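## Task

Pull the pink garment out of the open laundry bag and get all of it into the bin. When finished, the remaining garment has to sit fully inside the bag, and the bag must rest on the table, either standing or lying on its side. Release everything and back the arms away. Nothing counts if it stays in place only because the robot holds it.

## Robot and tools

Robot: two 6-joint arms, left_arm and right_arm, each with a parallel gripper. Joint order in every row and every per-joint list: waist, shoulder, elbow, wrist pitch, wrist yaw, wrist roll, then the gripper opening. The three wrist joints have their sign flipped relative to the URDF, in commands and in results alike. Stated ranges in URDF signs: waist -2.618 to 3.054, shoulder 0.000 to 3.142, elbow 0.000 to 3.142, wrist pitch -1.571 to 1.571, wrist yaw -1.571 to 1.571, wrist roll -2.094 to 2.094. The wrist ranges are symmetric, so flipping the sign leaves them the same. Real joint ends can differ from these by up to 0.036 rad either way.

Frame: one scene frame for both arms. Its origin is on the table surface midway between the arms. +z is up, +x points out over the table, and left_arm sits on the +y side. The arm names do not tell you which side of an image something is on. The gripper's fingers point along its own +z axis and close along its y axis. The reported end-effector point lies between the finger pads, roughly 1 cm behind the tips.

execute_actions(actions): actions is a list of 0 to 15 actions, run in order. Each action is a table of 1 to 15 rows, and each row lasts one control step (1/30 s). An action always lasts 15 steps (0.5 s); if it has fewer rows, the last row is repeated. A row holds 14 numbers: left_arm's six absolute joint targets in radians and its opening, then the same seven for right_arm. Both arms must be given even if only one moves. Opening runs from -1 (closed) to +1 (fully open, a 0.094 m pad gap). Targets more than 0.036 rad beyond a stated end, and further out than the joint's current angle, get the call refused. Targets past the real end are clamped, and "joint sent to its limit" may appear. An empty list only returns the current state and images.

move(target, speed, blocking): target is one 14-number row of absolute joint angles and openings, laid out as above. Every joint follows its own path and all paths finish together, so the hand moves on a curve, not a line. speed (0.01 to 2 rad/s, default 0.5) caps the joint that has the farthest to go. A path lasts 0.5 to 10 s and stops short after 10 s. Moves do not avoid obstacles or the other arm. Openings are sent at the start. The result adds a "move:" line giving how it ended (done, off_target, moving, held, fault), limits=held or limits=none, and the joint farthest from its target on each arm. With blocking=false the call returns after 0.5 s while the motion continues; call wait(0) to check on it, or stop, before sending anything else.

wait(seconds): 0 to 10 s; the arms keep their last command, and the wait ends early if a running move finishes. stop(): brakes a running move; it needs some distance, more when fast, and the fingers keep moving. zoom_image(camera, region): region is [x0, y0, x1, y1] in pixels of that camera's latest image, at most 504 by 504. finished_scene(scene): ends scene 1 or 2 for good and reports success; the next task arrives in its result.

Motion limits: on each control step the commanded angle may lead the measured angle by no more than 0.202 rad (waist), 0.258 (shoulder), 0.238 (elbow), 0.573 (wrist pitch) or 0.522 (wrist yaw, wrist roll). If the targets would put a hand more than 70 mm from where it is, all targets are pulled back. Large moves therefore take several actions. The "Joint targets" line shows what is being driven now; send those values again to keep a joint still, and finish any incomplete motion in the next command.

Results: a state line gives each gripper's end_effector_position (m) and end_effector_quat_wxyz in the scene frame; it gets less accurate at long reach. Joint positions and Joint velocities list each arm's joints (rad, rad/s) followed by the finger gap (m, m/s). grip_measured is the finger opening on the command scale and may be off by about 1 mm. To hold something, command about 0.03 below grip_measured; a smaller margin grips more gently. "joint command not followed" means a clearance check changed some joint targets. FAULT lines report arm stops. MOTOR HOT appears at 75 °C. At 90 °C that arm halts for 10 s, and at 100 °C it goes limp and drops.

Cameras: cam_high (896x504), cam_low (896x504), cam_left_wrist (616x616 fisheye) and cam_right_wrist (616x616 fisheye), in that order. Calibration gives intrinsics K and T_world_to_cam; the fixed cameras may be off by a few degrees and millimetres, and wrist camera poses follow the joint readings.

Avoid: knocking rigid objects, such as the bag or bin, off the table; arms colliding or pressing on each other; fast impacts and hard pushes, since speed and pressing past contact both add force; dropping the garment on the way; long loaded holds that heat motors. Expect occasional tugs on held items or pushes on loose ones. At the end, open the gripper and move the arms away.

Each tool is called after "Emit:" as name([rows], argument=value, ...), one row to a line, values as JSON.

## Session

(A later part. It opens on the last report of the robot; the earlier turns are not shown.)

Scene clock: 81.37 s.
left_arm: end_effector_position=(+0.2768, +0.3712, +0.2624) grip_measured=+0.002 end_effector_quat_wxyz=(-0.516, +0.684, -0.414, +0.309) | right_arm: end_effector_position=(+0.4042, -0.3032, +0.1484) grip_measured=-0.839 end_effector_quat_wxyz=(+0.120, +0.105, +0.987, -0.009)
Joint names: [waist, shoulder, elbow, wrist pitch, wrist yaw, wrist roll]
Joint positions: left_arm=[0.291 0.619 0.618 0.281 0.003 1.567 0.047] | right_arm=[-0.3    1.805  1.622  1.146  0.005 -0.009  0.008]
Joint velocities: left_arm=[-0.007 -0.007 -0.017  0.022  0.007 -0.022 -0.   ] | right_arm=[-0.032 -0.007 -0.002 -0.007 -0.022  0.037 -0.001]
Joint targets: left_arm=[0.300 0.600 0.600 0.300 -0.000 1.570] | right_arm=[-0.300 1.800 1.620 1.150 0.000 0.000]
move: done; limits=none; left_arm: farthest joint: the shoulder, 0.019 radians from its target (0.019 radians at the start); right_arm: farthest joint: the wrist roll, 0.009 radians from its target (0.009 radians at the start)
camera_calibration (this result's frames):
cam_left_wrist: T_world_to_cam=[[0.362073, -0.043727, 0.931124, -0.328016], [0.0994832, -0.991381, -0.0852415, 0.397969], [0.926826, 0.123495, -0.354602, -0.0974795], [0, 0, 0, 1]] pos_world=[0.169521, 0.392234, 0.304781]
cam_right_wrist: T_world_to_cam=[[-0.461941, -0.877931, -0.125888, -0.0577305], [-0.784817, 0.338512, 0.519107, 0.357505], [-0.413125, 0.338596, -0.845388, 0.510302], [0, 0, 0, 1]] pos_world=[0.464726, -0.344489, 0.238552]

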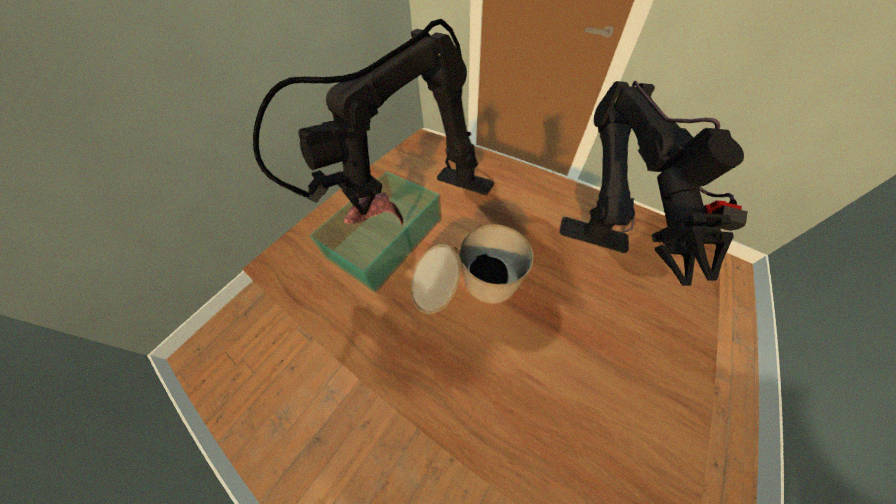

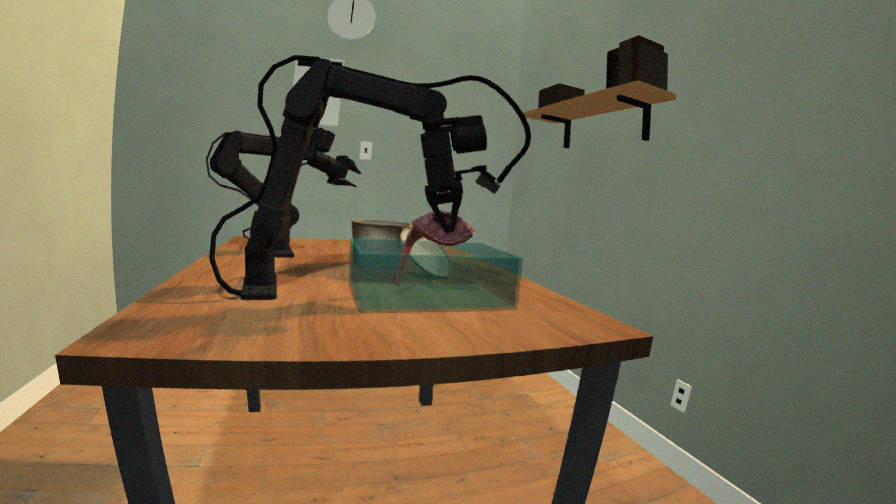

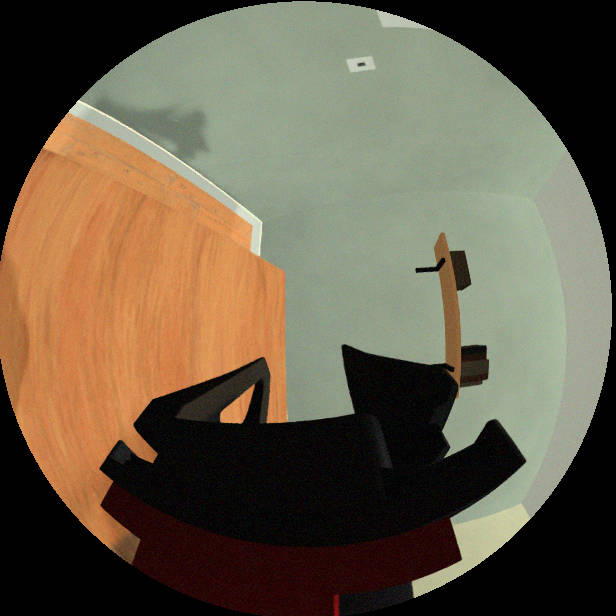

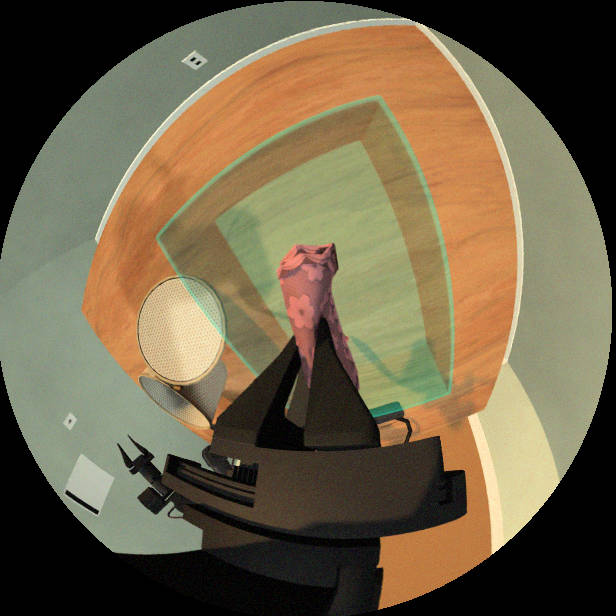

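Emit:
move(target=[0.3,0.6,0.6,0.3,0,1.57,0,-0.3,1.88,1.45,1.0,0,0,-0.9], speed=0.25)

Emit:
move(target=[0.3,0.6,0.6,0.3,0,1.57,0,-0.3,1.88,1.45,1.0,0,0,1])

Emit:
move(target=[0.3,0.6,0.6,0.3,0,1.57,0,-0.3,1.3,1.5,1.3,0,0,1])

Scene clock: 85.60 s.
left_arm: end_effector_position=(+0.2768, +0.3712, +0.2624) grip_measured=+0.002 end_effector_quat_wxyz=(-0.516, +0.684, -0.414, +0.309) | right_arm: end_effector_position=(+0.3913, -0.3006, +0.0775) grip_measured=-0.839 end_effector_quat_wxyz=(+0.063, +0.106, +0.992, -0.004)
Joint names: [waist, shoulder, elbow, wrist pitch, wrist yaw, wrist roll]
Joint positions: left_arm=[0.291 0.619 0.618 0.281 0.003 1.567 0.047] | right_arm=[-0.3    1.88   1.456  1.021  0.005 -0.009  0.008]
Joint velocities: left_arm=[-0.017 -0.012 -0.012  0.007 -0.051  0.051 -0.001] | right_arm=[ 0.017  0.002 -0.002  0.051 -0.007 -0.007 -0.001]
Joint targets: left_arm=[0.300 0.600 0.600 0.300 -0.000 1.570] | right_arm=[-0.300 1.880 1.450 1.000 -0.000 -0.000]
move: off_target (right_arm); limits=none; left_arm: farthest joint: the shoulder, 0.019 radians from its target (0.019 radians at the start); right_arm: farthest joint: the wrist pitch, 0.021 radians from its target (0.146 radians at the start)
camera_calibration (this result's frames):
cam_left_wrist: T_world_to_cam=[[0.362073, -0.043727, 0.931124, -0.328016], [0.0994832, -0.991381, -0.0852415, 0.397969], [0.926826, 0.123495, -0.354602, -0.0974795], [0, 0, 0, 1]] pos_world=[0.169521, 0.392234, 0.304781]
cam_right_wrist: T_world_to_cam=[[-0.474363, -0.875368, -0.0933262, -0.0671531], [-0.720713, 0.325289, 0.612177, 0.347114], [-0.505522, 0.357655, -0.785194, 0.481353], [0, 0, 0, 1]] pos_world=[0.461649, -0.343854, 0.159193]

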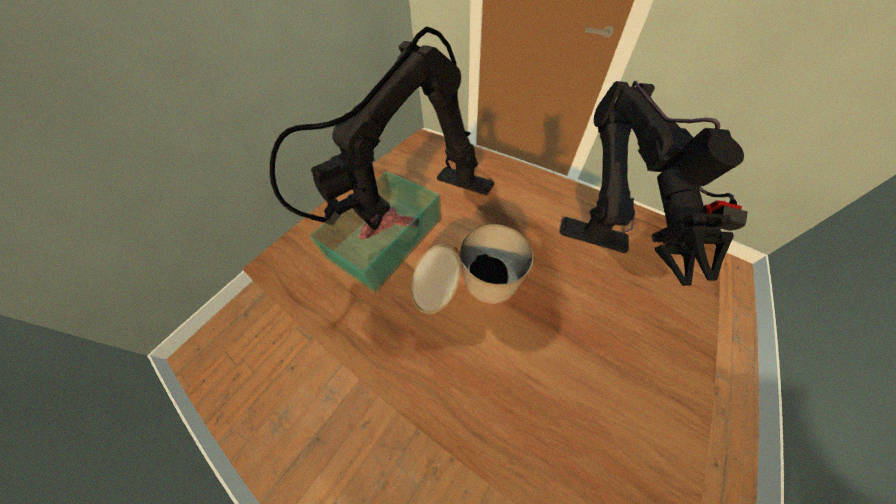

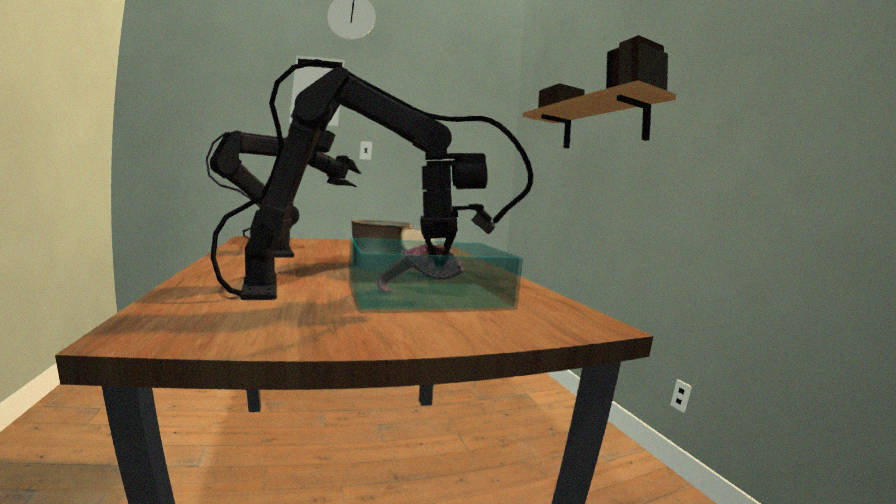

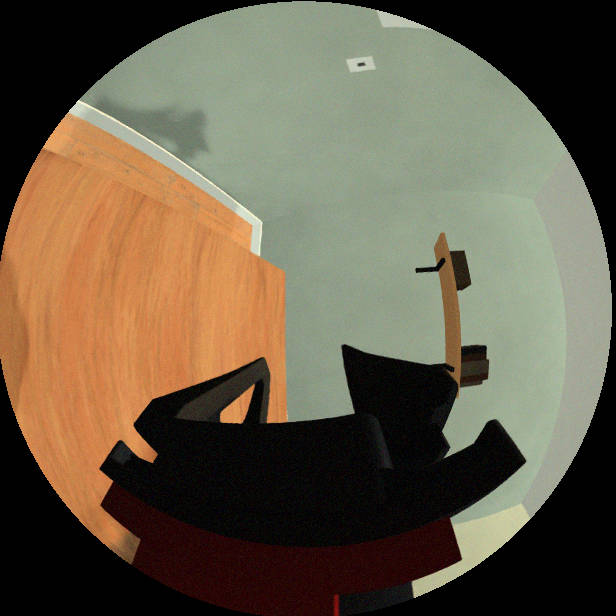

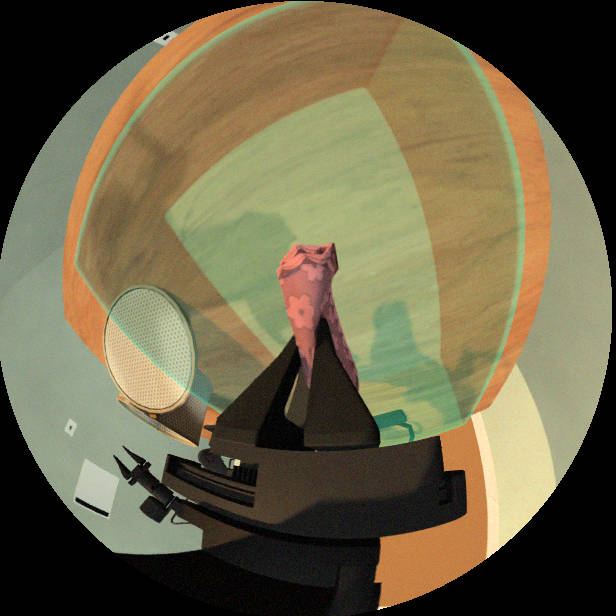

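Scene clock: 86.30 s.
left_arm: end_effector_position=(+0.2768, +0.3712, +0.2624) grip_measured=+0.002 end_effector_quat_wxyz=(-0.516, +0.684, -0.414, +0.309) | right_arm: end_effector_position=(+0.3915, -0.3006, +0.0775) grip_measured=+1.000 end_effector_quat_wxyz=(+0.063, +0.106, +0.992, -0.004)
Joint names: [waist, shoulder, elbow, wrist pitch, wrist yaw, wrist roll]
Joint positions: left_arm=[0.291 0.619 0.618 0.281 0.003 1.567 0.047] | right_arm=[-0.3    1.88   1.456  1.02   0.005 -0.009  0.094]
Joint velocities: left_arm=[-0.007 -0.012 -0.012  0.051 -0.022 -0.007 -0.001] | right_arm=[ 0.022 -0.012 -0.007  0.037  0.022 -0.007  0.   ]
Joint targets: left_arm=[0.300 0.600 0.600 0.300 0.000 1.570] | right_arm=[-0.300 1.880 1.450 1.000 0.000 -0.000]
move: done; limits=none; left_arm: farthest joint: the shoulder, 0.019 radians from its target (0.019 radians at the start); right_arm: farthest joint: the wrist pitch, 0.020 radians from its target (0.021 radians at the start)
camera_calibration (this result's frames):
cam_left_wrist: T_world_to_cam=[[0.362073, -0.043727, 0.931124, -0.328016], [0.0994832, -0.991381, -0.0852415, 0.397969], [0.926826, 0.123495, -0.354602, -0.0974795], [0, 0, 0, 1]] pos_world=[0.169521, 0.392234, 0.304781]
cam_right_wrist: T_world_to_cam=[[-0.474293, -0.875383, -0.0935457, -0.0671114], [-0.72117, 0.325383, 0.611588, 0.347498], [-0.504935, 0.357534, -0.785627, 0.481245], [0, 0, 0, 1]] pos_world=[0.461772, -0.34388, 0.159276]

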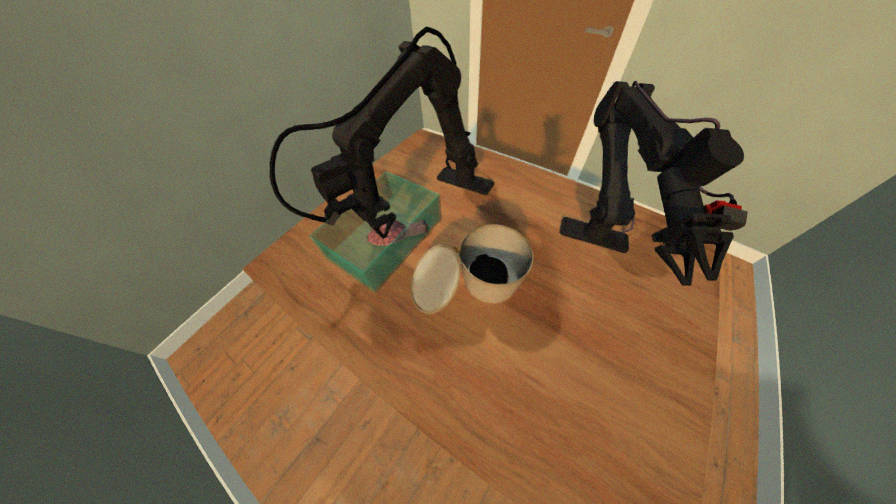

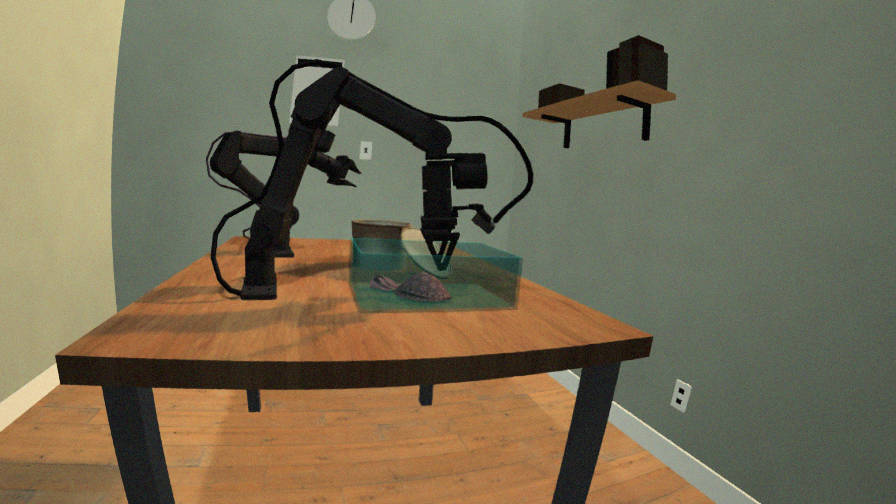

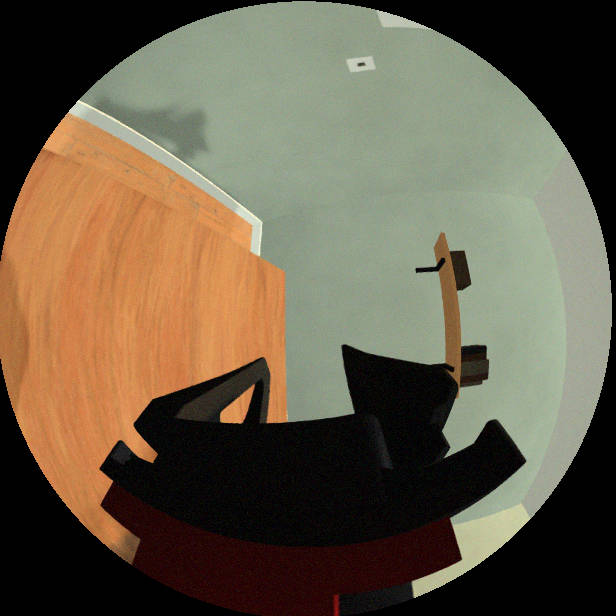

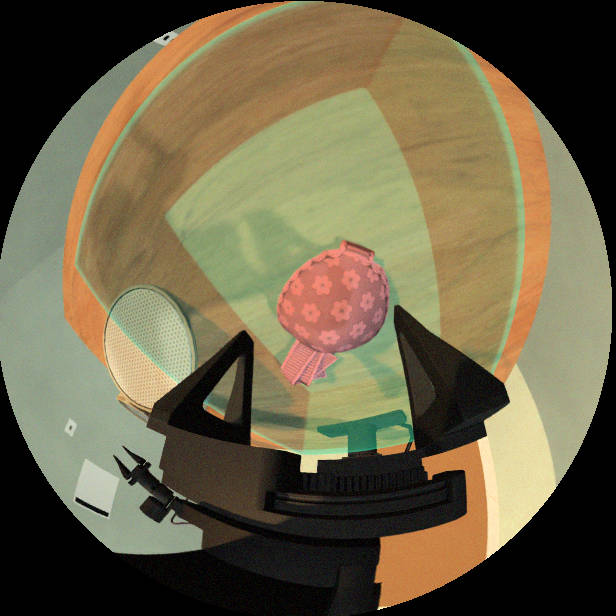

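Scene clock: 88.10 s.
left_arm: end_effector_position=(+0.2768, +0.3712, +0.2624) grip_measured=+0.002 end_effector_quat_wxyz=(-0.516, +0.684, -0.414, +0.309) | right_arm: end_effector_position=(+0.3049, -0.2827, +0.2462) grip_measured=+1.000 end_effector_quat_wxyz=(+0.215, +0.103, +0.971, -0.019)
Joint names: [waist, shoulder, elbow, wrist pitch, wrist yaw, wrist roll]
Joint positions: left_arm=[0.291 0.619 0.618 0.281 0.003 1.567 0.047] | right_arm=[-0.3    1.317  1.474  1.293  0.005 -0.009  0.094]
Joint velocities: left_arm=[-0.012  0.007 -0.002  0.037 -0.037 -0.037  0.   ] | right_arm=[-0.012  0.007  0.012  0.007  0.066  0.051  0.   ]
Joint targets: left_arm=[0.300 0.600 0.600 0.300 -0.000 1.570] | right_arm=[-0.300 1.300 1.500 1.300 0.000 0.000]
move: off_target (right_arm); limits=none; left_arm: farthest joint: the shoulder, 0.019 radians from its target (0.019 radians at the start); right_arm: farthest joint: the elbow, 0.026 radians from its target (0.044 radians at the start)
camera_calibration (this result's frames):
cam_left_wrist: T_world_to_cam=[[0.362073, -0.043727, 0.931124, -0.328016], [0.0994832, -0.991381, -0.0852415, 0.397969], [0.926826, 0.123495, -0.354602, -0.0974795], [0, 0, 0, 1]] pos_world=[0.169521, 0.392234, 0.304781]
cam_right_wrist: T_world_to_cam=[[-0.433221, -0.883855, -0.176408, -0.0713036], [-0.86725, 0.355516, 0.348548, 0.29381], [-0.245351, 0.303988, -0.92054, 0.502567], [0, 0, 0, 1]] pos_world=[0.347222, -0.320251, 0.347648]

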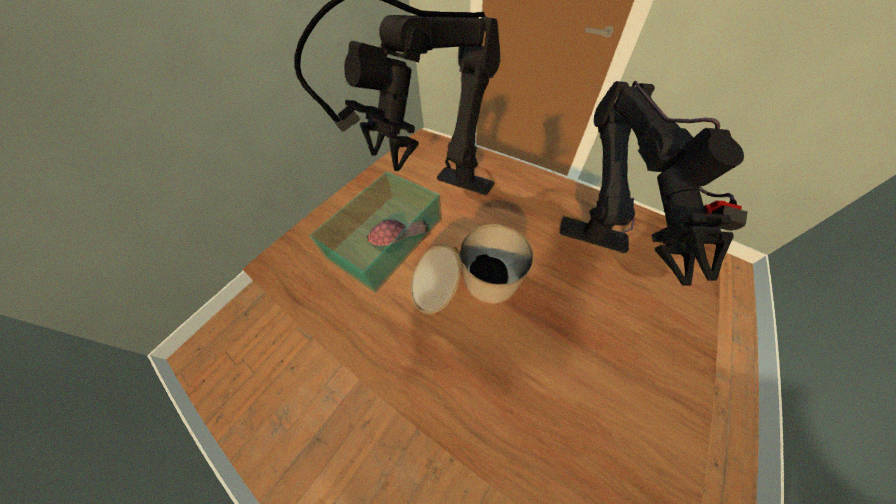

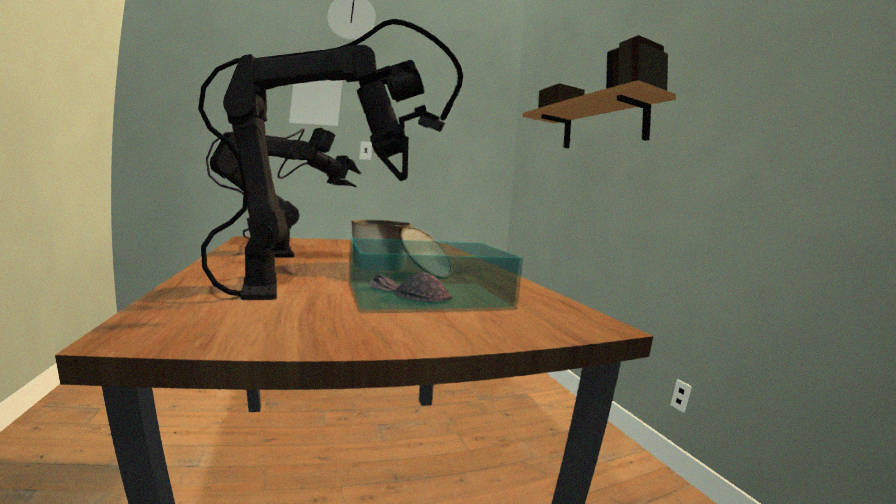

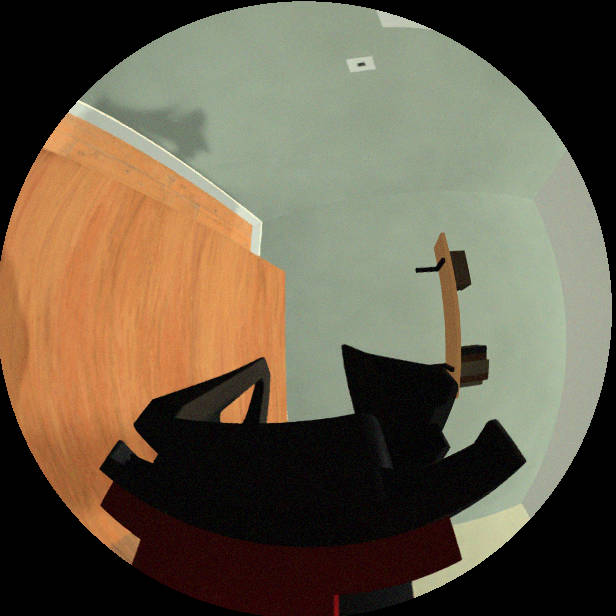

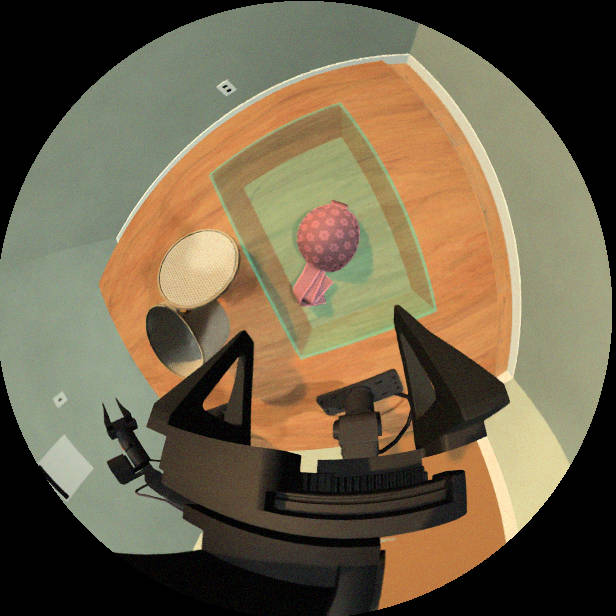

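Emit:
finished_scene(scene=2)

The scene is finished: the task was done.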